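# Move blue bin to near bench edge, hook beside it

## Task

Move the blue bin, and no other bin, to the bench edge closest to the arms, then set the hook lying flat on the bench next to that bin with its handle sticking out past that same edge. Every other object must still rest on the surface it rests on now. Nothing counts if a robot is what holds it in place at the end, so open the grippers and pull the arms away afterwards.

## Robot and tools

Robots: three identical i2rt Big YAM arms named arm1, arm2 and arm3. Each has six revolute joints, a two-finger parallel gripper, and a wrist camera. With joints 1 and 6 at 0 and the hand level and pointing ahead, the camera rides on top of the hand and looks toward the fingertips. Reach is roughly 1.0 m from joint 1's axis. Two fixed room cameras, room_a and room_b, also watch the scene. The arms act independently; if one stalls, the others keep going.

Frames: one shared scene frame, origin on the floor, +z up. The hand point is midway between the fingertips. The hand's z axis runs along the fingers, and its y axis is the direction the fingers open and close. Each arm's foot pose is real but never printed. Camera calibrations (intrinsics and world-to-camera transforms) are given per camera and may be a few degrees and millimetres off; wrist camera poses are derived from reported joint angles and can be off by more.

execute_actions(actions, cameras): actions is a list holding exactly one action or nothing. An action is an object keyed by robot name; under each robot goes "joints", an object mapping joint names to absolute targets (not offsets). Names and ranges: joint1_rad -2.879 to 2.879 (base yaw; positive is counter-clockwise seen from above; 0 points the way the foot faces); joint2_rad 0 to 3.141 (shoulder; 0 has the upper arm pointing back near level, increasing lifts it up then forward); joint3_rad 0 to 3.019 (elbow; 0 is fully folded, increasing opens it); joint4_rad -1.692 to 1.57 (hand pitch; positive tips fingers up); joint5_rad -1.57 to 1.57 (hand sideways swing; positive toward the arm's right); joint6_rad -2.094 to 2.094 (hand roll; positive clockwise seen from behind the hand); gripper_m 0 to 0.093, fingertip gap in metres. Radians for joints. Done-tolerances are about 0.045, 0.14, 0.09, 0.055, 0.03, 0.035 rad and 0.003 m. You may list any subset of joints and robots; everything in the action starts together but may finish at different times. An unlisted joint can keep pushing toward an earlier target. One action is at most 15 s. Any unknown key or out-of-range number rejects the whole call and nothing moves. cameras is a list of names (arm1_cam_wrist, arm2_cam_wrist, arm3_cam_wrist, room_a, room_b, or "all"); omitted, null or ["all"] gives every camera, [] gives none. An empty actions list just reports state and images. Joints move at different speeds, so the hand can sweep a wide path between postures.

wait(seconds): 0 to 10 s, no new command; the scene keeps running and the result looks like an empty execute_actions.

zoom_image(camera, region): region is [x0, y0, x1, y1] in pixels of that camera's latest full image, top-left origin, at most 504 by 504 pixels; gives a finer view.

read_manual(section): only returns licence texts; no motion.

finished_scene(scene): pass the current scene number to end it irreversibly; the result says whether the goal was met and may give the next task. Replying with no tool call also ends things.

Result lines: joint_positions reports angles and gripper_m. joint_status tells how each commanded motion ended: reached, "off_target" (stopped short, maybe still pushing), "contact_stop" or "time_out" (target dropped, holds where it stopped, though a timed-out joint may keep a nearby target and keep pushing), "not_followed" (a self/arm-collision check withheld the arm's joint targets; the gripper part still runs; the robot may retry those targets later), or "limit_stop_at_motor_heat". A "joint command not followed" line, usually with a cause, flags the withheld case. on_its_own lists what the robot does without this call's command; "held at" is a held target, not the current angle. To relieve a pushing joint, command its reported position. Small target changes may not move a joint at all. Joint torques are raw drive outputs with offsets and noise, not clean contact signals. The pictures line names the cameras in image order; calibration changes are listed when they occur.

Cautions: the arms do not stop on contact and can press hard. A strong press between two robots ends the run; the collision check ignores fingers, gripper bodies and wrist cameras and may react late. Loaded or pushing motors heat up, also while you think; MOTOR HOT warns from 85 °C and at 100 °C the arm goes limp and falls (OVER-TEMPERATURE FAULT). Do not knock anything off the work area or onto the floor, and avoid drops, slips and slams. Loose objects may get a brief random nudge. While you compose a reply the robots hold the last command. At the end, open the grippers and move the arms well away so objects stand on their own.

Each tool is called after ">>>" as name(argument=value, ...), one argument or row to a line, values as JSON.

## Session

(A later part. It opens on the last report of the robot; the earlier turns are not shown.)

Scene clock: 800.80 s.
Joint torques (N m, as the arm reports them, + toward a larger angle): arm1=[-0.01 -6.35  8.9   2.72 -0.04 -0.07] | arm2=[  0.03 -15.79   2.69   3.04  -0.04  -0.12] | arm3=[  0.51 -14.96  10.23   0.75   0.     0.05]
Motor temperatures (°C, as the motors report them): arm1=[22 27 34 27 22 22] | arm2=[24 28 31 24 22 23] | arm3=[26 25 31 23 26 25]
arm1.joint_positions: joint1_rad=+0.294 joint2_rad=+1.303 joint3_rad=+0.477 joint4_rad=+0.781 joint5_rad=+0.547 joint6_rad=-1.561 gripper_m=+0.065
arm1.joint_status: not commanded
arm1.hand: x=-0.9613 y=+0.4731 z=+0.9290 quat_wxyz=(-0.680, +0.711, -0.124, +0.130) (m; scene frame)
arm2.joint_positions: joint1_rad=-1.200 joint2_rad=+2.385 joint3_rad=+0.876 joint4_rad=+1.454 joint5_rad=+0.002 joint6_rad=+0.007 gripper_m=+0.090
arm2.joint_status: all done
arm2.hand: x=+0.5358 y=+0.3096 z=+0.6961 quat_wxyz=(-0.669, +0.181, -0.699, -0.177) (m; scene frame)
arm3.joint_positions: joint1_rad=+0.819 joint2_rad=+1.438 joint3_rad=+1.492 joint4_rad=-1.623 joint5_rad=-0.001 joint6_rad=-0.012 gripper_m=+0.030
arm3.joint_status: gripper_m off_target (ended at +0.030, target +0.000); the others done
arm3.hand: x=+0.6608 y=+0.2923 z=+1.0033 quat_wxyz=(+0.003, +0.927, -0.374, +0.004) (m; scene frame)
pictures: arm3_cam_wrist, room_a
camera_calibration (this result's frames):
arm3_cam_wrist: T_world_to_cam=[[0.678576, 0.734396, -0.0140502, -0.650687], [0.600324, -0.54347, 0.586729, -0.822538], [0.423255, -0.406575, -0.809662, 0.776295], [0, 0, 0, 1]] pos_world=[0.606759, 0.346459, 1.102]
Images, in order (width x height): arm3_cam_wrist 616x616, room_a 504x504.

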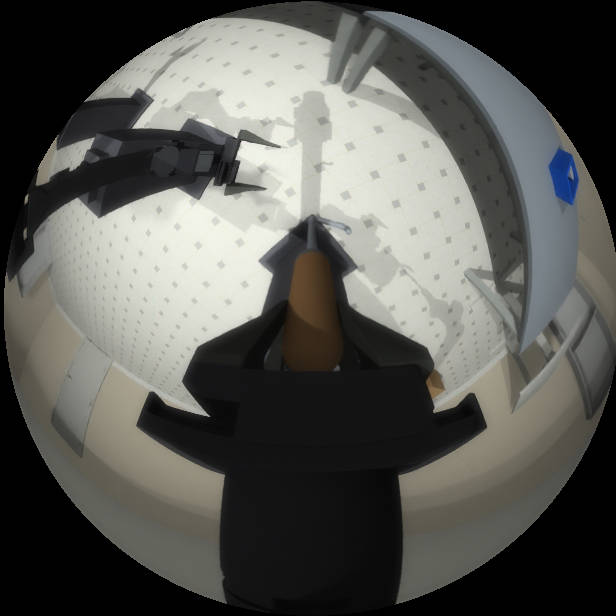

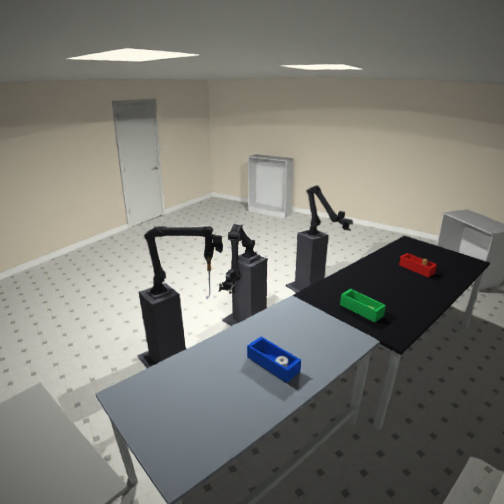

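>>> execute_actions(
  actions=[
    {"arm2": {"joints": {"joint1_rad": -0.6, "joint2_rad": 1.9}}, "arm3": {"joints": {"joint1_rad": 0.06, "joint6_rad": 0.4, "gripper_m": 0.0}}},
  ],
  cameras=["arm3_cam_wrist"],
)

>>> execute_actions(
  actions=[
    {"arm2": {"joints": {"joint1_rad": 0.0, "joint2_rad": 1.3, "joint3_rad": 0.55, "joint4_rad": 0.75}}, "arm3": {"joints": {"joint6_rad": 1.58, "gripper_m": 0.0}}},
  ],
  cameras=["arm3_cam_wrist", "room_a"],
)

Scene clock: 823.10 s.
Joint torques (N m, as the arm reports them, + toward a larger angle): arm1=[ 0.14 -6.58  8.91  2.77 -0.02 -0.1 ] | arm2=[ -0.72 -13.32   6.62   2.19   0.06  -0.16] | arm3=[  1.12 -15.05  10.21   0.82   0.     0.05]
Motor temperatures (°C, as the motors report them): arm1=[22 27 34 27 22 22] | arm2=[24 28 30 24 22 23] | arm3=[26 25 32 23 26 25]
arm1.joint_positions: joint1_rad=+0.294 joint2_rad=+1.303 joint3_rad=+0.477 joint4_rad=+0.781 joint5_rad=+0.547 joint6_rad=-1.561 gripper_m=+0.065
arm1.joint_status: not commanded
arm1.hand: x=-0.9613 y=+0.4731 z=+0.9290 quat_wxyz=(-0.680, +0.711, -0.124, +0.130) (m; scene frame)
arm2.joint_positions: joint1_rad=-0.591 joint2_rad=+1.889 joint3_rad=+0.875 joint4_rad=+1.468 joint5_rad=-0.002 joint6_rad=+0.007 gripper_m=+0.090
arm2.joint_status: all done
arm2.hand: x=+0.2703 y=+0.5734 z=+1.0009 quat_wxyz=(-0.720, +0.282, -0.444, -0.454) (m; scene frame)
arm3.joint_positions: joint1_rad=+0.059 joint2_rad=+1.438 joint3_rad=+1.492 joint4_rad=-1.623 joint5_rad=+0.000 joint6_rad=+0.389 gripper_m=+0.030
arm3.joint_status: gripper_m off_target (ended at +0.030, target +0.000); the others done
arm3.hand: x=+0.9472 y=+0.4169 z=+1.0044 quat_wxyz=(-0.001, +0.570, -0.822, +0.005) (m; scene frame)
pictures: arm3_cam_wrist
camera_calibration (this result's frames):
arm3_cam_wrist: T_world_to_cam=[[0.944129, -0.329564, -0.00296211, -0.755599], [-0.26629, -0.768098, 0.582336, -0.00842799], [-0.194192, -0.549011, -0.812943, 1.35416], [0, 0, 0, 1]] pos_world=[0.974104, 0.487956, 1.10352]
Images, in order (width x height): arm3_cam_wrist 616x616.

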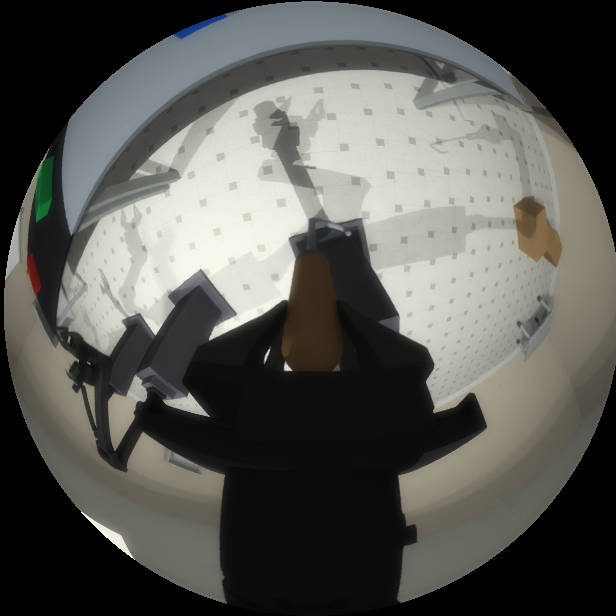

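Scene clock: 825.07 s.
Joint torques (N m, as the arm reports them, + toward a larger angle): arm1=[ 0.07 -6.3   8.94  2.68 -0.02 -0.09] | arm2=[ 1.01 -7.84  8.71  1.79  0.04 -0.15] | arm3=[  1.08 -14.69  10.14   0.65   0.06   0.04]
Motor temperatures (°C, as the motors report them): arm1=[22 27 34 27 22 22] | arm2=[24 28 30 24 22 23] | arm3=[26 25 32 23 26 25]
arm1.joint_positions: joint1_rad=+0.294 joint2_rad=+1.303 joint3_rad=+0.477 joint4_rad=+0.781 joint5_rad=+0.547 joint6_rad=-1.561 gripper_m=+0.065
arm1.joint_status: not commanded
arm1.hand: x=-0.9613 y=+0.4731 z=+0.9290 quat_wxyz=(-0.680, +0.711, -0.124, +0.130) (m; scene frame)
arm2.joint_positions: joint1_rad=-0.006 joint2_rad=+1.300 joint3_rad=+0.545 joint4_rad=+0.762 joint5_rad=-0.001 joint6_rad=+0.007 gripper_m=+0.090
arm2.joint_status: all done
arm2.hand: x=-0.0714 y=+0.5130 z=+0.9973 quat_wxyz=(-0.468, +0.532, -0.460, -0.535) (m; scene frame)
arm3.joint_positions: joint1_rad=+0.059 joint2_rad=+1.438 joint3_rad=+1.492 joint4_rad=-1.623 joint5_rad=+0.000 joint6_rad=+1.569 gripper_m=+0.030
arm3.joint_status: gripper_m off_target (ended at +0.030, target +0.000); the others done
arm3.hand: x=+0.9472 y=+0.4169 z=+1.0044 quat_wxyz=(-0.004, +0.017, -1.000, +0.004) (m; scene frame)
pictures: arm3_cam_wrist, room_a
camera_calibration (this result's frames):
arm3_cam_wrist: T_world_to_cam=[[0.0551099, -0.998469, -0.00474306, 0.367199], [-0.817917, -0.047868, 0.573341, 0.222847], [-0.572691, -0.0277174, -0.819303, 1.50173], [0, 0, 0, 1]] pos_world=[1.02206, 0.418929, 1.10435]
Images, in order (width x height): arm3_cam_wrist 616x616, room_a 504x504.

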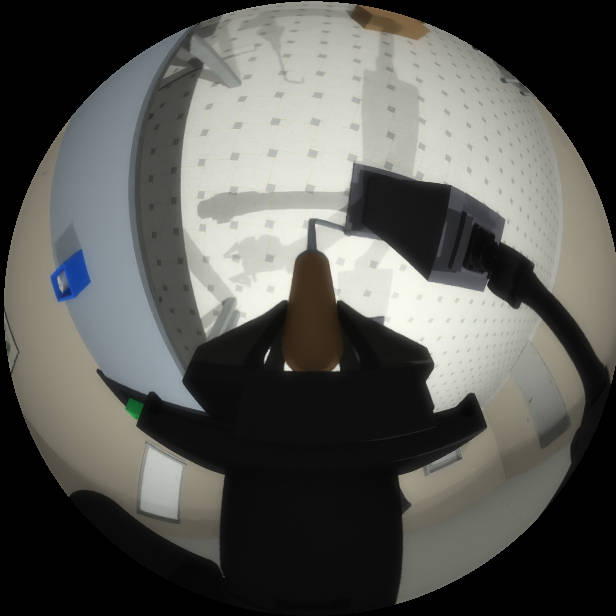

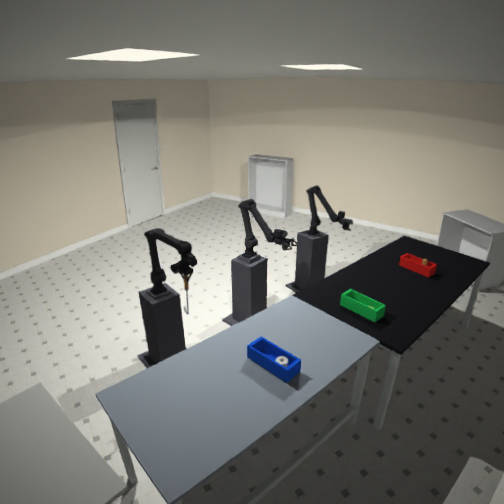

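>>> execute_actions(
  actions=[
    {"arm3": {"joints": {"joint2_rad": 1.55, "joint3_rad": 1.71, "joint4_rad": 0.46, "gripper_m": 0.0}}},
  ],
  cameras=["arm3_cam_wrist"],
)

>>> execute_actions(
  actions=[
    {"arm3": {"joints": {"joint2_rad": 2.09, "joint3_rad": 1.71, "joint4_rad": 0.47, "gripper_m": 0.0}}},
  ],
  cameras=["arm3_cam_wrist", "room_a", "room_b"],
)

Scene clock: 849.00 s.
Joint torques (N m, as the arm reports them, + toward a larger angle): arm1=[ 0.31 -6.52  8.87  2.85 -0.03 -0.04] | arm2=[ 0.37 -8.61  8.8   1.6   0.   -0.23] | arm3=[  1.17 -21.01  15.54   5.01  -0.05  -0.04]
Motor temperatures (°C, as the motors report them): arm1=[22 27 35 27 22 22] | arm2=[24 27 32 23 22 23] | arm3=[26 25 33 23 26 25]
arm1.joint_positions: joint1_rad=+0.294 joint2_rad=+1.303 joint3_rad=+0.477 joint4_rad=+0.781 joint5_rad=+0.547 joint6_rad=-1.561 gripper_m=+0.065
arm1.joint_status: not commanded
arm1.hand: x=-0.9613 y=+0.4731 z=+0.9290 quat_wxyz=(-0.680, +0.711, -0.124, +0.130) (m; scene frame)
arm2.joint_positions: joint1_rad=-0.006 joint2_rad=+1.300 joint3_rad=+0.545 joint4_rad=+0.762 joint5_rad=-0.001 joint6_rad=+0.007 gripper_m=+0.090
arm2.joint_status: not commanded
arm2.hand: x=-0.0714 y=+0.5130 z=+0.9973 quat_wxyz=(-0.468, +0.532, -0.460, -0.535) (m; scene frame)
arm3.joint_positions: joint1_rad=+0.059 joint2_rad=+1.576 joint3_rad=+1.616 joint4_rad=+0.406 joint5_rad=+0.000 joint6_rad=+1.570 gripper_m=+0.029
arm3.joint_status: joint3_rad time_out (moved +0.125 of +0.218); gripper_m off_target (ended at +0.030, target +0.000); the others done
arm3.on_its_own: joint3_rad reads +1.616 and still pushes toward +1.710 since a time_out
arm3.hand: x=+0.9362 y=+0.6945 z=+1.3424 quat_wxyz=(+0.011, +0.012, -0.537, -0.844) (m; scene frame)
pictures: arm3_cam_wrist
camera_calibration (this result's frames):
arm3_cam_wrist: T_world_to_cam=[[0.0154156, 0.435397, -0.900107, 0.889829], [-0.79665, -0.538665, -0.274205, 1.492], [-0.604244, 0.721297, 0.338555, -0.264924], [0, 0, 0, 1]] pos_world=[1.01481, 0.607351, 1.29975]
Images, in order (width x height): arm3_cam_wrist 616x616.

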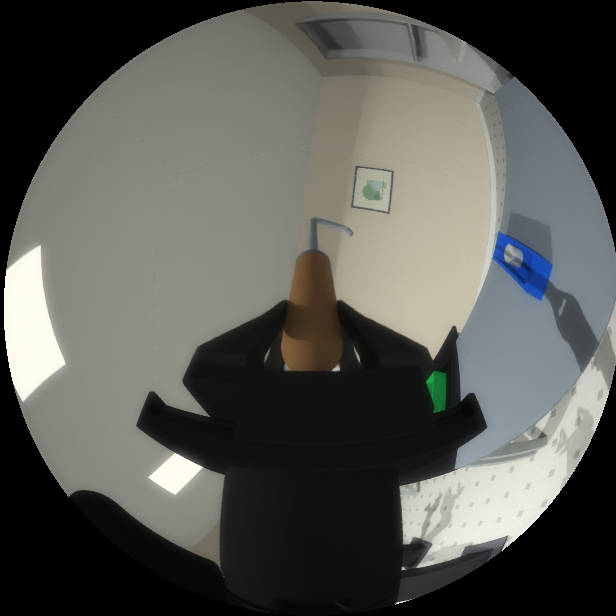

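not run: a stop came earlier in this reply.

>>> execute_actions(
  actions=[
    {"arm3": {"joints": {"joint2_rad": 2.165, "joint4_rad": 0.80}}},
  ],
  cameras=["arm3_cam_wrist", "room_a", "room_b"],
)

Scene clock: 888.77 s.
Joint torques (N m, as the arm reports them, + toward a larger angle): arm1=[ 0.16 -6.79  8.99  2.77 -0.03 -0.07] | arm2=[ 0.31 -7.79  8.62  1.67  0.1  -0.18] | arm3=[  1.37 -29.61  12.81   5.01  -0.03  -0.08]
Motor temperatures (°C, as the motors report them): arm1=[22 27 35 27 22 22] | arm2=[24 26 32 23 22 23] | arm3=[26 26 37 23 26 25]
arm1.joint_positions: joint1_rad=+0.294 joint2_rad=+1.303 joint3_rad=+0.477 joint4_rad=+0.781 joint5_rad=+0.547 joint6_rad=-1.561 gripper_m=+0.065
arm1.joint_status: not commanded
arm1.hand: x=-0.9613 y=+0.4731 z=+0.9290 quat_wxyz=(-0.680, +0.711, -0.124, +0.130) (m; scene frame)
arm2.joint_positions: joint1_rad=-0.006 joint2_rad=+1.300 joint3_rad=+0.545 joint4_rad=+0.762 joint5_rad=-0.001 joint6_rad=+0.007 gripper_m=+0.090
arm2.joint_status: not commanded
arm2.hand: x=-0.0714 y=+0.5130 z=+0.9973 quat_wxyz=(-0.468, +0.532, -0.460, -0.535) (m; scene frame)
arm3.joint_positions: joint1_rad=+0.059 joint2_rad=+2.193 joint3_rad=+1.638 joint4_rad=+0.751 joint5_rad=+0.000 joint6_rad=+1.571 gripper_m=+0.030
arm3.joint_status: all done
arm3.hand: x=+0.9338 y=+0.8593 z=+0.9560 quat_wxyz=(+0.010, +0.013, -0.638, -0.770) (m; scene frame)
pictures: arm3_cam_wrist, room_a, room_b
camera_calibration (this result's frames):
arm3_cam_wrist: T_world_to_cam=[[0.0225677, 0.199015, -0.979736, 0.742866], [-0.79607, -0.589254, -0.138033, 1.38567], [-0.604784, 0.783054, 0.145132, -0.12202], [0, 0, 0, 1]] pos_world=[1.01253, 0.764215, 0.936789]
Images, in order (width x height): arm3_cam_wrist 616x616, room_a 504x504, room_b 504x504.

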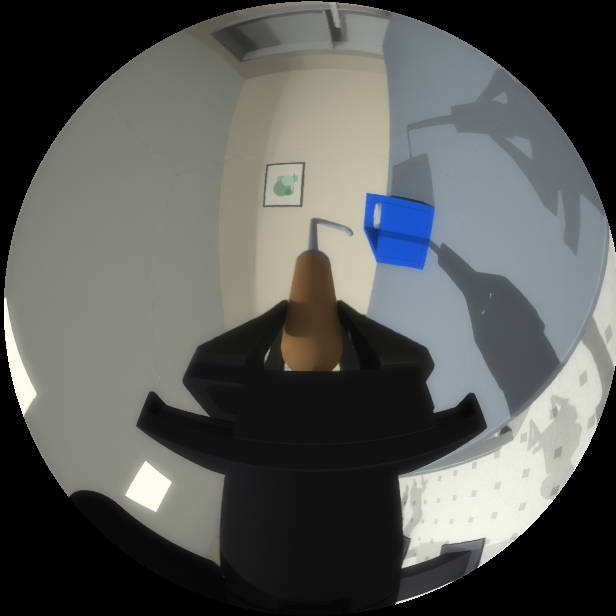

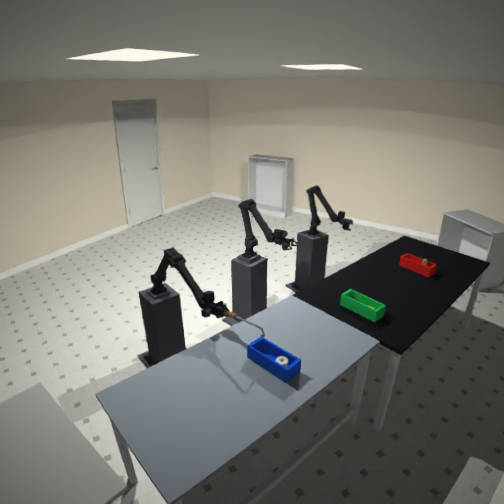

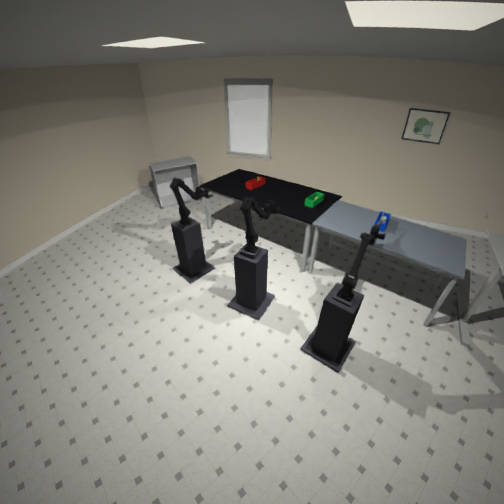

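>>> zoom_image(
  camera="room_a",
  region=[190, 285, 310, 390],
)

>>> zoom_image(
  camera="arm3_cam_wrist",
  region=[280, 150, 460, 330],
)

Region (190, 285, 310, 390) of room_a's 504x504 image, scaled by 4.200, with more detail than that image has; it fills the top 441 rows of this view, and the rest is white.

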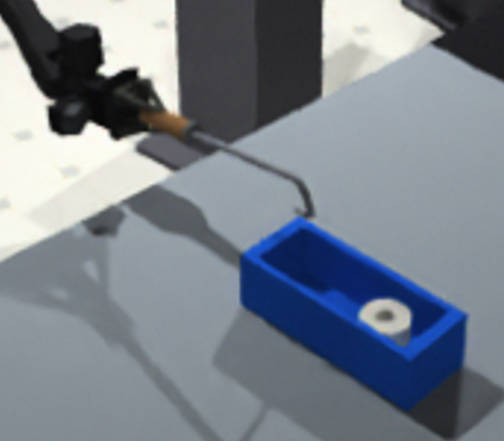

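Region (280, 150, 460, 330) of arm3_cam_wrist's 616x616 image, scaled by 2.800, with more detail than that image has.

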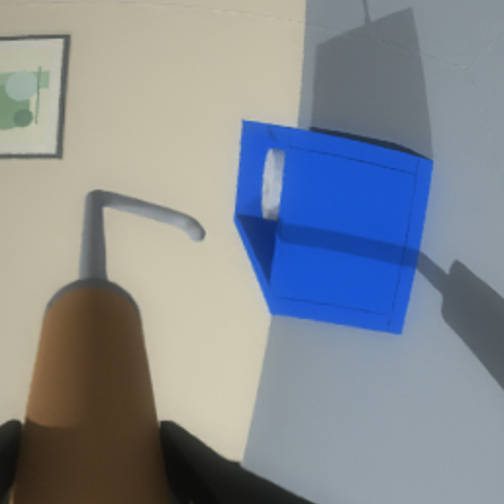

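>>> execute_actions(
  actions=[
    {"arm3": {"joints": {"joint4_rad": 0.585}}},
  ],
  cameras=["arm3_cam_wrist", "room_a"],
)

>>> zoom_image(
  camera="room_a",
  region=[190, 285, 310, 390],
)

>>> zoom_image(
  camera="arm3_cam_wrist",
  region=[250, 150, 430, 330],
)

Scene clock: 916.73 s.
Joint torques (N m, as the arm reports them, + toward a larger angle): arm1=[-0.28 -6.63  8.91  2.77 -0.05 -0.06] | arm2=[-0.29 -7.07  8.62  1.46  0.06 -0.18] | arm3=[  1.01 -29.86  12.95   3.94   0.    -0.06]
Motor temperatures (°C, as the motors report them): arm1=[22 27 35 27 22 22] | arm2=[24 26 32 23 22 23] | arm3=[26 27 36 23 26 25]
arm1.joint_positions: joint1_rad=+0.294 joint2_rad=+1.303 joint3_rad=+0.477 joint4_rad=+0.781 joint5_rad=+0.547 joint6_rad=-1.561 gripper_m=+0.065
arm1.joint_status: not commanded
arm1.hand: x=-0.9613 y=+0.4731 z=+0.9290 quat_wxyz=(-0.680, +0.711, -0.124, +0.130) (m; scene frame)
arm2.joint_positions: joint1_rad=-0.006 joint2_rad=+1.300 joint3_rad=+0.545 joint4_rad=+0.762 joint5_rad=-0.001 joint6_rad=+0.007 gripper_m=+0.090
arm2.joint_status: not commanded
arm2.hand: x=-0.0714 y=+0.5130 z=+0.9973 quat_wxyz=(-0.468, +0.532, -0.460, -0.535) (m; scene frame)
arm3.joint_positions: joint1_rad=+0.059 joint2_rad=+2.193 joint3_rad=+1.638 joint4_rad=+0.564 joint5_rad=+0.000 joint6_rad=+1.571 gripper_m=+0.030
arm3.joint_status: all done
arm3.hand: x=+0.9340 y=+0.8636 z=+0.9102 quat_wxyz=(+0.009, +0.013, -0.707, -0.707) (m; scene frame)
pictures: arm3_cam_wrist, room_a
camera_calibration (this result's frames):
arm3_cam_wrist: T_world_to_cam=[[0.0284847, 0.0131713, -0.999507, 0.870104], [-0.796378, -0.604022, -0.0306554, 1.29733], [-0.604129, 0.796859, -0.0067161, 0.00706766], [0, 0, 0, 1]] pos_world=[1.01265, 0.766524, 0.909493]
Images, in order (width x height): arm3_cam_wrist 616x616, room_a 504x504.

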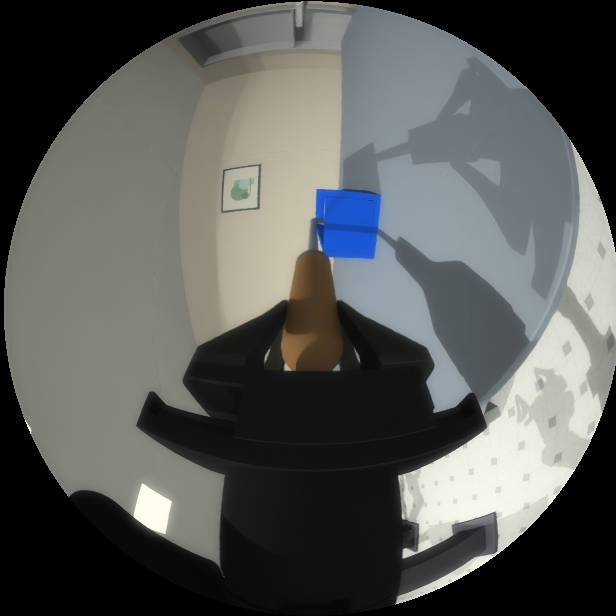

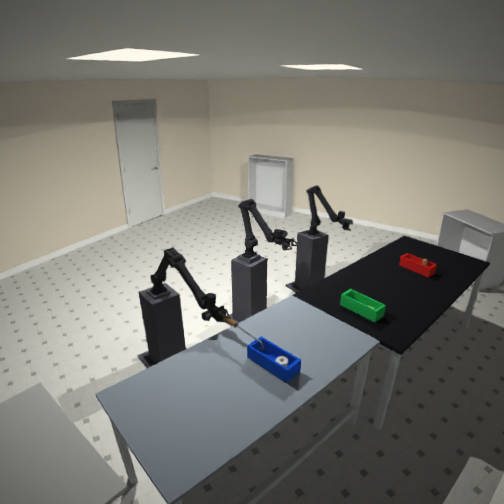

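Region (190, 285, 310, 390) of room_a's 504x504 image, scaled by 4.200, with more detail than that image has; it fills the top 441 rows of this view, and the rest is white.

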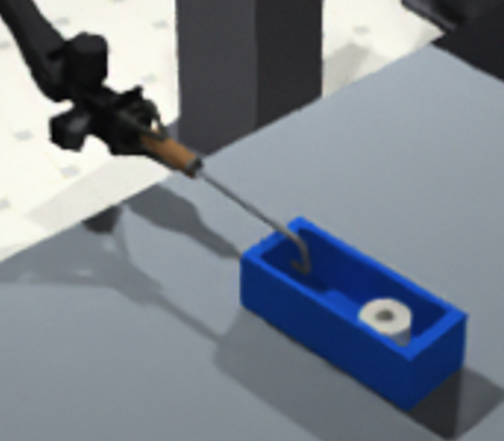

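Region (250, 150, 430, 330) of arm3_cam_wrist's 616x616 image, scaled by 2.800, with more detail than that image has.

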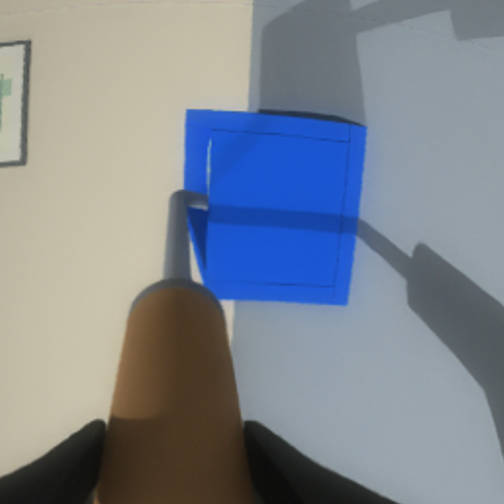

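>>> execute_actions(
  actions=[
    {"arm3": {"joints": {"joint2_rad": 1.96, "joint3_rad": 1.50, "joint4_rad": 0.505}}},
  ],
  cameras=["arm3_cam_wrist", "room_a"],
)

>>> zoom_image(
  camera="room_a",
  region=[170, 275, 310, 390],
)

>>> zoom_image(
  camera="arm3_cam_wrist",
  region=[250, 150, 430, 330],
)

Scene clock: 969.57 s.
Joint torques (N m, as the arm reports them, + toward a larger angle): arm1=[ 0.22 -6.55  8.94  2.7  -0.06 -0.08] | arm2=[ 0.64 -7.4   8.61  1.6   0.12 -0.22] | arm3=[  1.22 -26.64  10.06   4.04  -0.02  -0.07]
Motor temperatures (°C, as the motors report them): arm1=[22 27 35 27 22 22] | arm2=[24 26 32 23 22 23] | arm3=[26 27 36 23 26 25]
arm1.joint_positions: joint1_rad=+0.294 joint2_rad=+1.303 joint3_rad=+0.477 joint4_rad=+0.781 joint5_rad=+0.547 joint6_rad=-1.561 gripper_m=+0.065
arm1.joint_status: not commanded
arm1.hand: x=-0.9613 y=+0.4731 z=+0.9290 quat_wxyz=(-0.680, +0.711, -0.124, +0.130) (m; scene frame)
arm2.joint_positions: joint1_rad=-0.006 joint2_rad=+1.300 joint3_rad=+0.545 joint4_rad=+0.762 joint5_rad=-0.001 joint6_rad=+0.007 gripper_m=+0.090
arm2.joint_status: not commanded
arm2.hand: x=-0.0714 y=+0.5130 z=+0.9973 quat_wxyz=(-0.468, +0.532, -0.460, -0.535) (m; scene frame)
arm3.joint_positions: joint1_rad=+0.059 joint2_rad=+1.986 joint3_rad=+1.477 joint4_rad=+0.481 joint5_rad=+0.000 joint6_rad=+1.571 gripper_m=+0.030
arm3.joint_status: all done
arm3.hand: x=+0.9352 y=+0.8120 z=+0.9674 quat_wxyz=(+0.008, +0.014, -0.720, -0.694) (m; scene frame)
pictures: arm3_cam_wrist, room_a
camera_calibration (this result's frames):
arm3_cam_wrist: T_world_to_cam=[[0.0296439, -0.0241836, -0.999268, 0.956908], [-0.796516, -0.604551, -0.00899824, 1.24852], [-0.603891, 0.796199, -0.0371839, 0.0790153], [0, 0, 0, 1]] pos_world=[1.01381, 0.715022, 0.97038]
Images, in order (width x height): arm3_cam_wrist 616x616, room_a 504x504.

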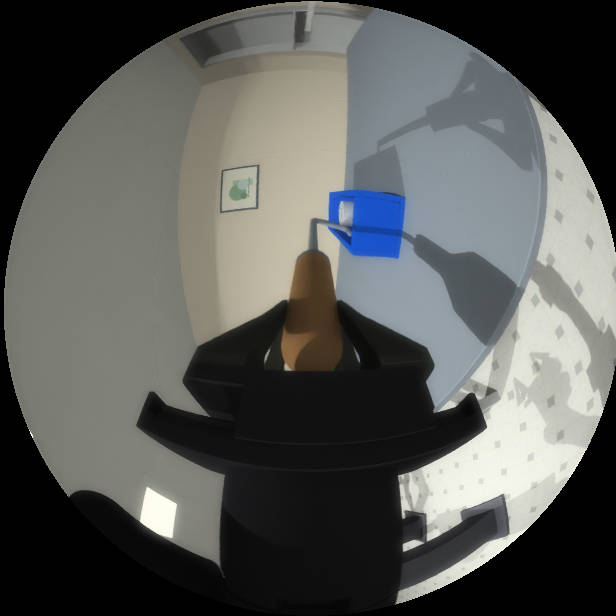

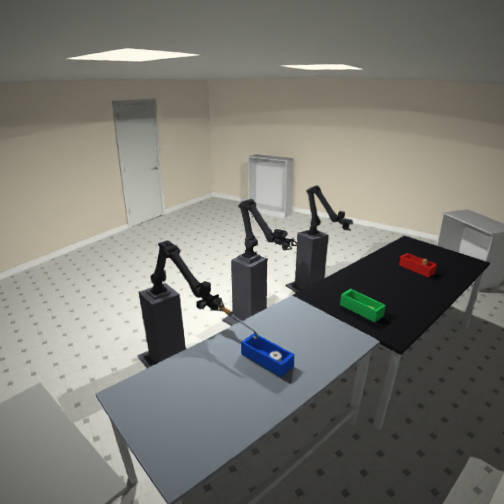

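Region (170, 275, 310, 390) of room_a's 504x504 image, scaled by 3.600, with more detail than that image has; it fills the top 414 rows of this view, and the rest is white.

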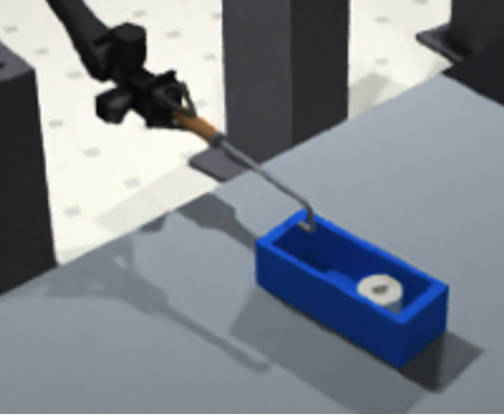

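Region (250, 150, 430, 330) of arm3_cam_wrist's 616x616 image, scaled by 2.800, with more detail than that image has.

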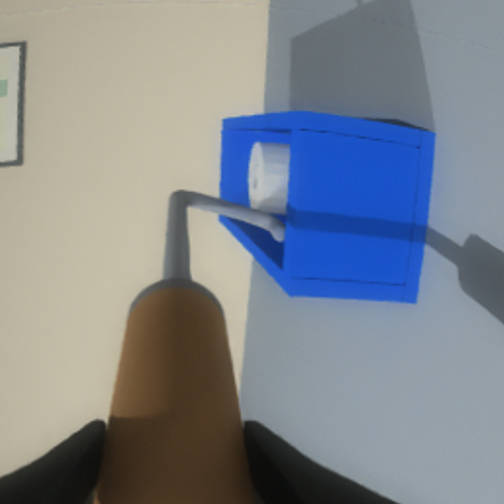

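>>> execute_actions(
  actions=[
    {"arm3": {"joints": {"joint3_rad": 1.435}}},
  ],
  cameras=["arm3_cam_wrist"],
)

>>> zoom_image(
  camera="arm3_cam_wrist",
  region=[250, 150, 430, 330],
)

Scene clock: 989.63 s.
Joint torques (N m, as the arm reports them, + toward a larger angle): arm1=[-0.02 -6.92  8.85  2.76 -0.05 -0.1 ] | arm2=[ 0.6  -8.04  8.8   1.56  0.13 -0.16] | arm3=[  1.17 -26.36  10.02   4.11  -0.01  -0.06]
Motor temperatures (°C, as the motors report them): arm1=[22 27 35 27 22 22] | arm2=[24 26 32 23 22 23] | arm3=[26 27 35 23 26 25]
arm1.joint_positions: joint1_rad=+0.294 joint2_rad=+1.303 joint3_rad=+0.477 joint4_rad=+0.781 joint5_rad=+0.547 joint6_rad=-1.561 gripper_m=+0.065
arm1.joint_status: not commanded
arm1.hand: x=-0.9613 y=+0.4731 z=+0.9290 quat_wxyz=(-0.680, +0.711, -0.124, +0.130) (m; scene frame)
arm2.joint_positions: joint1_rad=-0.006 joint2_rad=+1.300 joint3_rad=+0.545 joint4_rad=+0.762 joint5_rad=-0.001 joint6_rad=+0.007 gripper_m=+0.090
arm2.joint_status: not commanded
arm2.hand: x=-0.0714 y=+0.5130 z=+0.9973 quat_wxyz=(-0.468, +0.532, -0.460, -0.535) (m; scene frame)
arm3.joint_positions: joint1_rad=+0.059 joint2_rad=+1.986 joint3_rad=+1.407 joint4_rad=+0.481 joint5_rad=+0.000 joint6_rad=+1.571 gripper_m=+0.030
arm3.joint_status: all done
arm3.hand: x=+0.9360 y=+0.7966 z=+0.9279 quat_wxyz=(+0.008, +0.014, -0.744, -0.668) (m; scene frame)
pictures: arm3_cam_wrist
camera_calibration (this result's frames):
arm3_cam_wrist: T_world_to_cam=[[0.0317662, -0.0934251, -0.995119, 0.966445], [-0.796839, -0.603385, 0.031211, 1.20153], [-0.603356, 0.791959, -0.0936121, 0.145499], [0, 0, 0, 1]] pos_world=[1.01451, 0.700046, 0.937848]
Images, in order (width x height): arm3_cam_wrist 616x616.

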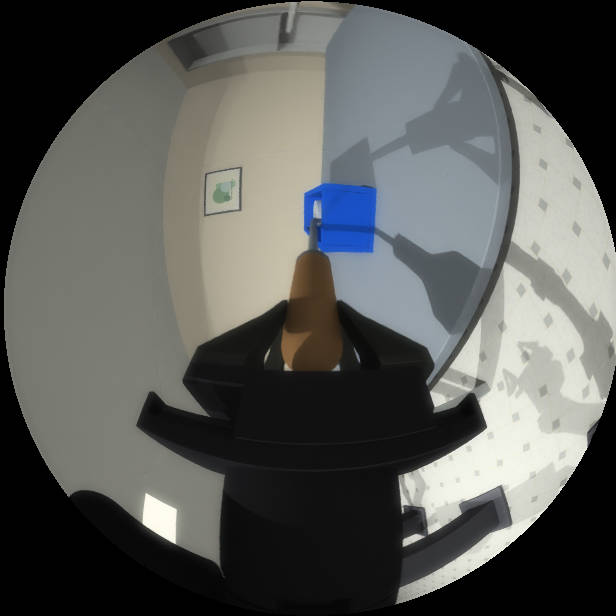

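Region (250, 150, 430, 330) of arm3_cam_wrist's 616x616 image, scaled by 2.800, with more detail than that image has.

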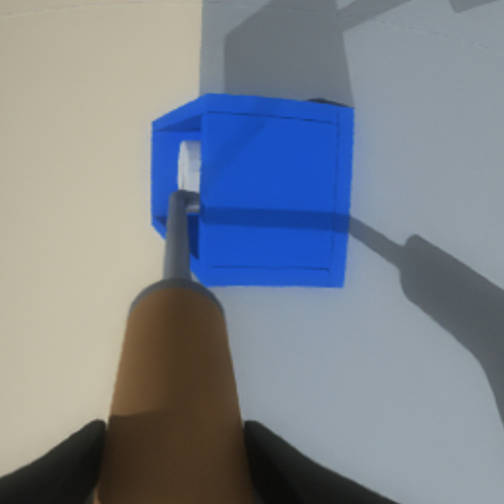

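>>> execute_actions(
  actions=[
    {"arm3": {"joints": {"joint2_rad": 1.662, "joint3_rad": 1.11, "joint4_rad": 0.463}}},
  ],
  cameras=["arm3_cam_wrist", "room_a"],
)

>>> zoom_image(
  camera="arm3_cam_wrist",
  region=[250, 150, 470, 370],
)

>>> zoom_image(
  camera="room_a",
  region=[160, 265, 300, 380],
)

Scene clock: 1002.70 s.
Joint torques (N m, as the arm reports them, + toward a larger angle): arm1=[ 0.23 -6.59  8.82  2.77 -0.05 -0.06] | arm2=[ 0.34 -7.33  8.74  1.62  0.1  -0.16] | arm3=[  1.07 -20.84   9.2    3.85  -0.01  -0.07]
Motor temperatures (°C, as the motors report them): arm1=[22 27 35 27 22 22] | arm2=[24 26 32 23 22 23] | arm3=[26 27 35 23 26 25]
arm1.joint_positions: joint1_rad=+0.294 joint2_rad=+1.303 joint3_rad=+0.477 joint4_rad=+0.781 joint5_rad=+0.547 joint6_rad=-1.561 gripper_m=+0.065
arm1.joint_status: not commanded
arm1.hand: x=-0.9613 y=+0.4731 z=+0.9290 quat_wxyz=(-0.680, +0.711, -0.124, +0.130) (m; scene frame)
arm2.joint_positions: joint1_rad=-0.006 joint2_rad=+1.300 joint3_rad=+0.545 joint4_rad=+0.762 joint5_rad=-0.001 joint6_rad=+0.007 gripper_m=+0.090
arm2.joint_status: not commanded
arm2.hand: x=-0.0714 y=+0.5130 z=+0.9973 quat_wxyz=(-0.468, +0.532, -0.460, -0.535) (m; scene frame)
arm3.joint_positions: joint1_rad=+0.059 joint2_rad=+1.687 joint3_rad=+1.093 joint4_rad=+0.442 joint5_rad=+0.000 joint6_rad=+1.571 gripper_m=+0.030
arm3.joint_status: all done
arm3.hand: x=+0.9391 y=+0.6887 z=+0.9604 quat_wxyz=(+0.007, +0.014, -0.761, -0.648) (m; scene frame)
pictures: arm3_cam_wrist, room_a
camera_calibration (this result's frames):
arm3_cam_wrist: T_world_to_cam=[[0.0333664, -0.146397, -0.988663, 1.01731], [-0.797146, -0.600592, 0.06203, 1.10663], [-0.602864, 0.786039, -0.136739, 0.280953], [0, 0, 0, 1]] pos_world=[1.01758, 0.592724, 0.975553]
Images, in order (width x height): arm3_cam_wrist 616x616, room_a 504x504.

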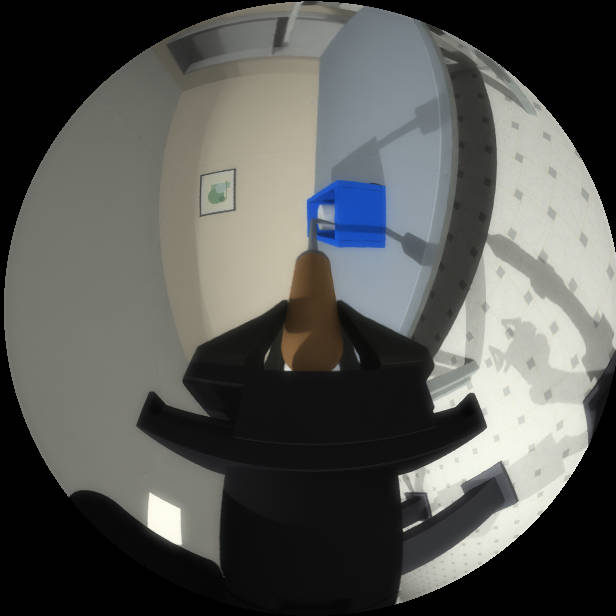

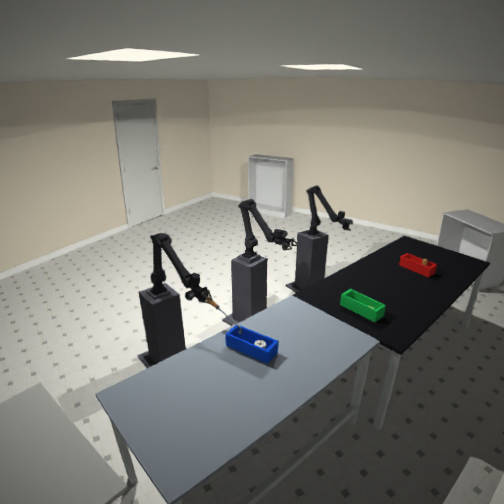

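Region (250, 150, 470, 370) of arm3_cam_wrist's 616x616 image, scaled by 2.291, with more detail than that image has.

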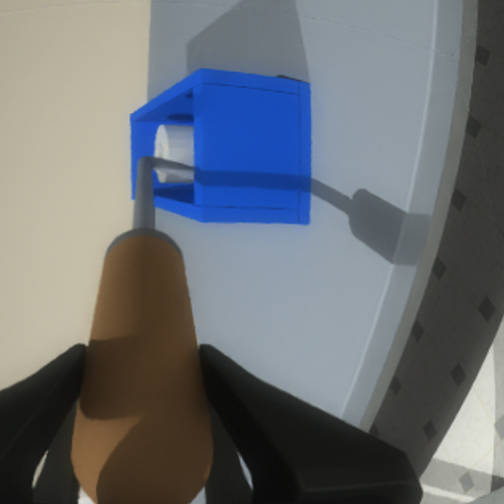

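Region (160, 265, 300, 380) of room_a's 504x504 image, scaled by 3.600, with more detail than that image has; it fills the top 414 rows of this view, and the rest is white.

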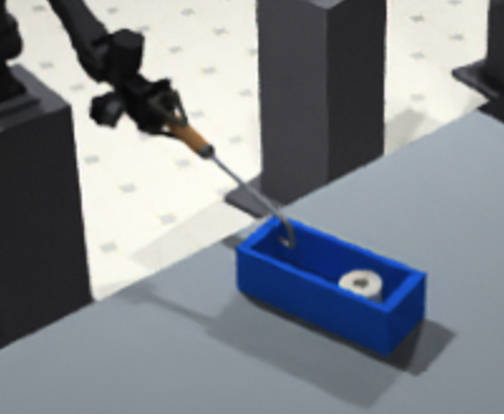

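>>> execute_actions(
  actions=[
    {"arm3": {"joints": {"joint1_rad": 0.115, "joint2_rad": 1.39, "joint3_rad": 0.836, "joint4_rad": 0.398}}},
  ],
  cameras=["arm3_cam_wrist", "room_a", "room_b"],
)

>>> zoom_image(
  camera="arm3_cam_wrist",
  region=[250, 130, 470, 350],
)

>>> zoom_image(
  camera="room_a",
  region=[150, 255, 290, 370],
)

>>> zoom_image(
  camera="room_b",
  region=[310, 190, 430, 280],
)

Scene clock: 1038.50 s.
Joint torques (N m, as the arm reports them, + toward a larger angle): arm1=[ 0.32 -6.6   8.79  2.73 -0.04 -0.06] | arm2=[ 0.4  -7.47  8.7   1.41  0.12 -0.2 ] | arm3=[  1.48 -15.85   9.53   3.86   0.02  -0.07]
Motor temperatures (°C, as the motors report them): arm1=[22 27 35 27 22 22] | arm2=[24 26 32 23 22 23] | arm3=[26 27 34 23 26 25]
arm1.joint_positions: joint1_rad=+0.294 joint2_rad=+1.303 joint3_rad=+0.477 joint4_rad=+0.781 joint5_rad=+0.547 joint6_rad=-1.561 gripper_m=+0.065
arm1.joint_status: not commanded
arm1.hand: x=-0.9613 y=+0.4731 z=+0.9290 quat_wxyz=(-0.680, +0.711, -0.124, +0.130) (m; scene frame)
arm2.joint_positions: joint1_rad=-0.006 joint2_rad=+1.300 joint3_rad=+0.545 joint4_rad=+0.762 joint5_rad=-0.001 joint6_rad=+0.007 gripper_m=+0.090
arm2.joint_status: not commanded
arm2.hand: x=-0.0714 y=+0.5130 z=+0.9973 quat_wxyz=(-0.468, +0.532, -0.460, -0.535) (m; scene frame)
arm3.joint_positions: joint1_rad=+0.112 joint2_rad=+1.415 joint3_rad=+0.813 joint4_rad=+0.378 joint5_rad=-0.001 joint6_rad=+1.571 gripper_m=+0.030
arm3.joint_status: all done
arm3.hand: x=+0.9114 y=+0.5789 z=+0.9573 quat_wxyz=(+0.024, +0.035, -0.784, -0.620) (m; scene frame)
pictures: arm3_cam_wrist, room_a, room_b
camera_calibration (this result's frames):
arm3_cam_wrist: T_world_to_cam=[[0.0465323, -0.21578, -0.975333, 1.01453], [-0.764496, -0.636141, 0.104265, 0.969187], [-0.642947, 0.740786, -0.194564, 0.4682], [0, 0, 0, 1]] pos_world=[0.994759, 0.488619, 0.979546]
Images, in order (width x height): arm3_cam_wrist 616x616, room_a 504x504, room_b 504x504.

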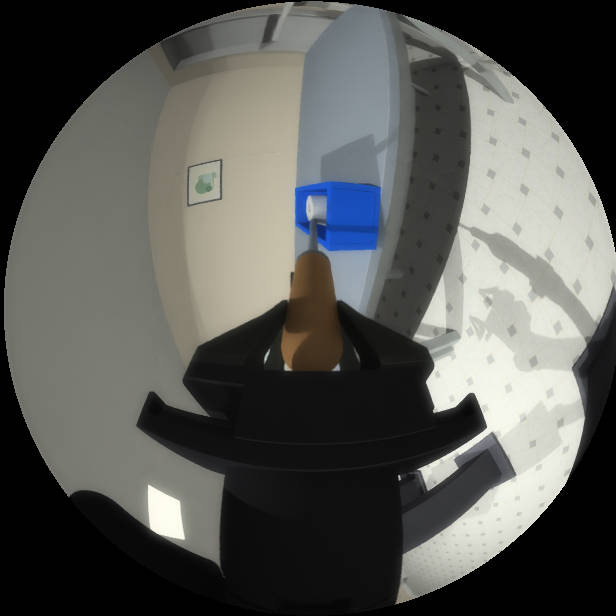

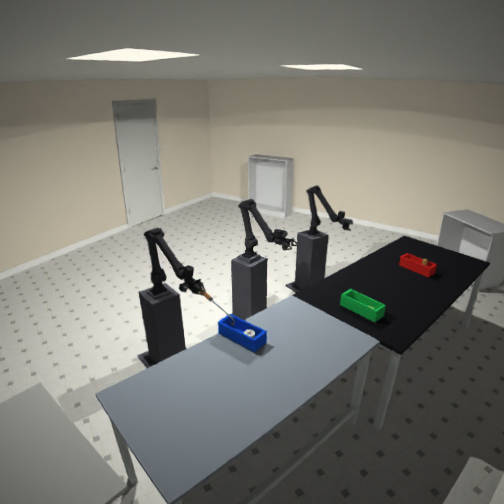

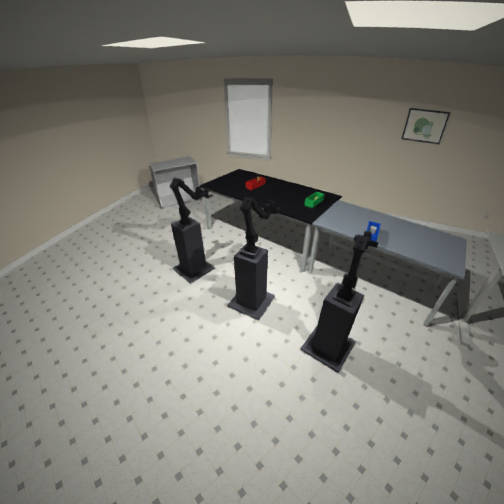

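Region (250, 130, 470, 350) of arm3_cam_wrist's 616x616 image, scaled by 2.291, with more detail than that image has.

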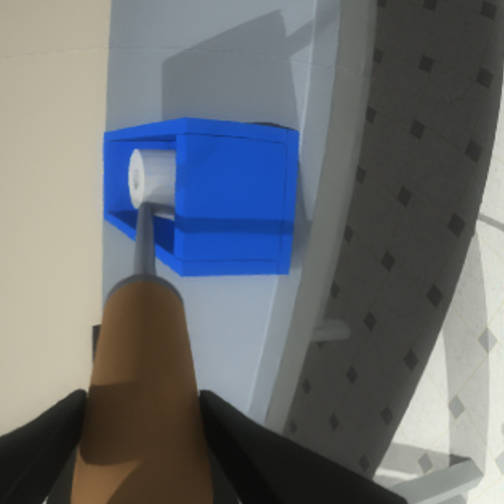

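Region (150, 255, 290, 370) of room_a's 504x504 image, scaled by 3.600, with more detail than that image has; it fills the top 414 rows of this view, and the rest is white.

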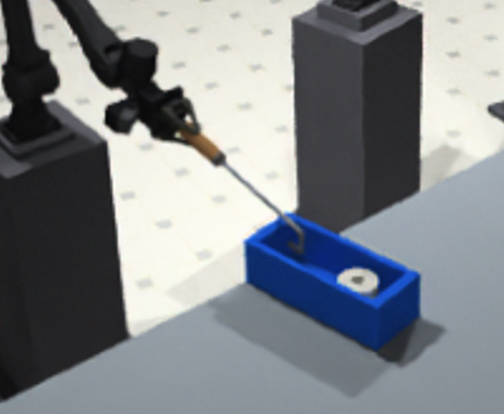

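Region (310, 190, 430, 280) of room_b's 504x504 image, scaled by 4.200, with more detail than that image has; it fills the top 378 rows of this view, and the rest is white.

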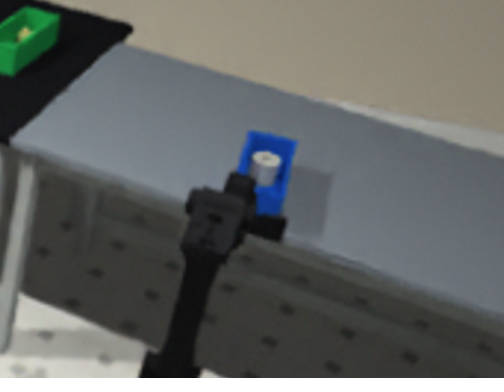

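>>> execute_actions(
  actions=[
    {"arm3": {"joints": {"joint3_rad": 1.39, "joint4_rad": 1.02}}},
  ],
  cameras=["room_a"],
)

>>> execute_actions(
  actions=[
    {"arm3": {"joints": {"joint1_rad": -0.085, "joint2_rad": 2.15, "joint6_rad": 1.05}}},
  ],
  cameras=["arm3_cam_wrist", "room_a", "room_b"],
)

>>> zoom_image(
  camera="room_a",
  region=[150, 265, 290, 380],
)

Scene clock: 1157.67 s.
Joint torques (N m, as the arm reports them, + toward a larger angle): arm1=[ 0.14 -6.35  8.97  2.78 -0.04 -0.05] | arm2=[ 0.94 -7.17  8.74  1.67  0.   -0.17] | arm3=[  1.36 -16.38  11.54   2.51  -0.07  -0.05]
Motor temperatures (°C, as the motors report them): arm1=[22 27 35 27 22 22] | arm2=[24 25 32 23 22 23] | arm3=[26 26 34 23 26 25]
arm1.joint_positions: joint1_rad=+0.294 joint2_rad=+1.303 joint3_rad=+0.477 joint4_rad=+0.781 joint5_rad=+0.547 joint6_rad=-1.561 gripper_m=+0.065
arm1.joint_status: not commanded
arm1.hand: x=-0.9613 y=+0.4731 z=+0.9290 quat_wxyz=(-0.680, +0.711, -0.124, +0.130) (m; scene frame)
arm2.joint_positions: joint1_rad=-0.006 joint2_rad=+1.300 joint3_rad=+0.545 joint4_rad=+0.762 joint5_rad=-0.001 joint6_rad=+0.007 gripper_m=+0.090
arm2.joint_status: not commanded
arm2.hand: x=-0.0714 y=+0.5130 z=+0.9973 quat_wxyz=(-0.468, +0.532, -0.460, -0.535) (m; scene frame)
arm3.joint_positions: joint1_rad=+0.112 joint2_rad=+1.413 joint3_rad=+1.348 joint4_rad=+1.005 joint5_rad=-0.001 joint6_rad=+1.571 gripper_m=+0.029
arm3.joint_status: all done
arm3.hand: x=+0.9106 y=+0.5536 z=+1.4024 quat_wxyz=(+0.039, +0.017, -0.314, -0.949) (m; scene frame)
pictures: room_a
Images, in order (width x height): room_a 504x504.

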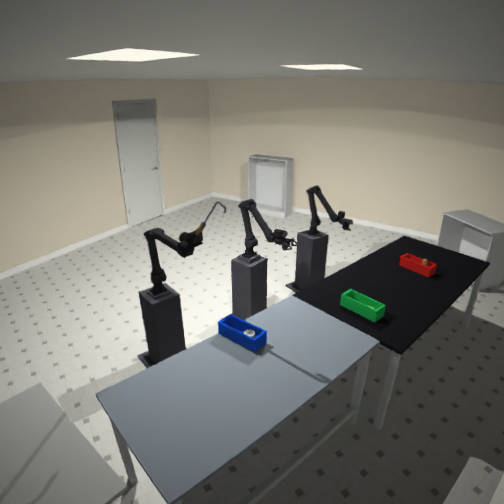

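Scene clock: 1159.30 s.
Joint torques (N m, as the arm reports them, + toward a larger angle): arm1=[ 0.09 -6.75  8.97  2.69 -0.03 -0.07] | arm2=[ 0.04 -8.76  8.52  1.53  0.03 -0.12] | arm3=[  1.21 -27.78   9.84   3.98   0.02  -0.14]
Motor temperatures (°C, as the motors report them): arm1=[22 27 35 27 22 22] | arm2=[24 25 32 23 22 23] | arm3=[26 26 34 23 26 25]
arm1.joint_positions: joint1_rad=+0.294 joint2_rad=+1.303 joint3_rad=+0.477 joint4_rad=+0.781 joint5_rad=+0.547 joint6_rad=-1.561 gripper_m=+0.065
arm1.joint_status: not commanded
arm1.hand: x=-0.9613 y=+0.4731 z=+0.9290 quat_wxyz=(-0.680, +0.711, -0.124, +0.130) (m; scene frame)
arm2.joint_positions: joint1_rad=-0.006 joint2_rad=+1.300 joint3_rad=+0.545 joint4_rad=+0.762 joint5_rad=-0.001 joint6_rad=+0.007 gripper_m=+0.090
arm2.joint_status: not commanded
arm2.hand: x=-0.0714 y=+0.5130 z=+0.9973 quat_wxyz=(-0.468, +0.532, -0.460, -0.535) (m; scene frame)
arm3.joint_positions: joint1_rad=-0.088 joint2_rad=+2.187 joint3_rad=+1.342 joint4_rad=+0.994 joint5_rad=-0.001 joint6_rad=+1.051 gripper_m=+0.030
arm3.joint_status: all done
arm3.hand: x=+1.0526 y=+0.7829 z=+0.8629 quat_wxyz=(-0.238, +0.135, -0.641, -0.717) (m; scene frame)
pictures: arm3_cam_wrist, room_a, room_b
camera_calibration (this result's frames):
arm3_cam_wrist: T_world_to_cam=[[0.534702, 0.0716497, -0.841997, 0.106017], [-0.744721, -0.43093, -0.509598, 1.56496], [-0.399354, 0.899537, -0.17706, -0.0063325], [0, 0, 0, 1]] pos_world=[1.10624, 0.672487, 0.885644]
Images, in order (width x height): arm3_cam_wrist 616x616, room_a 504x504, room_b 504x504.

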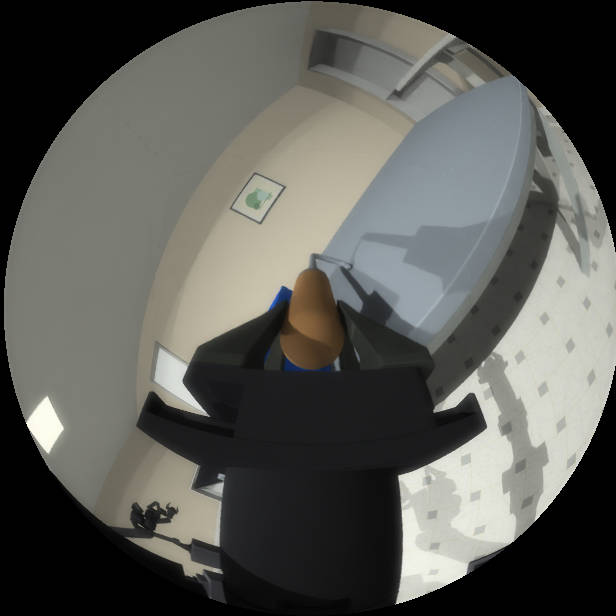

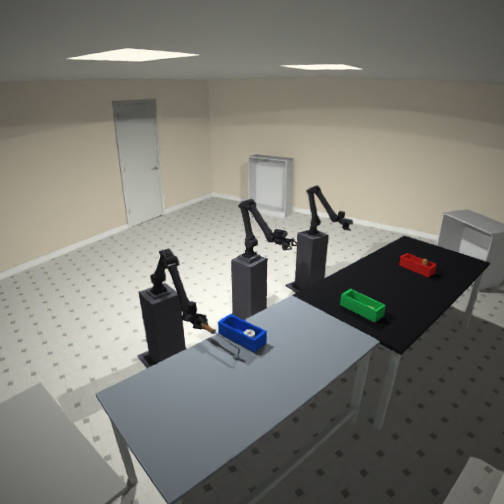

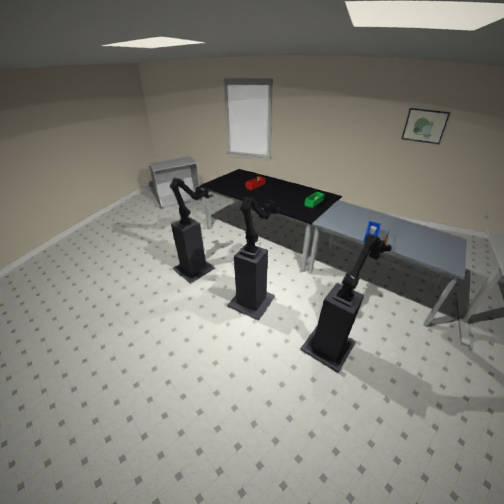

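Region (150, 265, 290, 380) of room_a's 504x504 image, scaled by 3.600, with more detail than that image has; it fills the top 414 rows of this view, and the rest is white.

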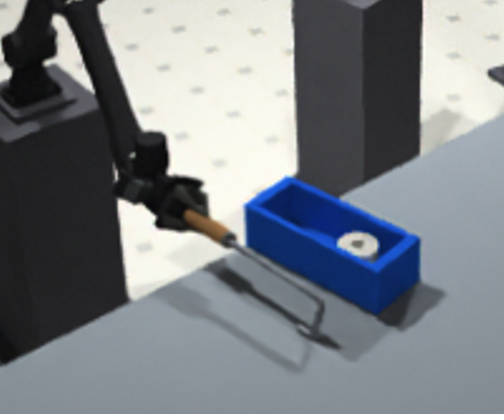

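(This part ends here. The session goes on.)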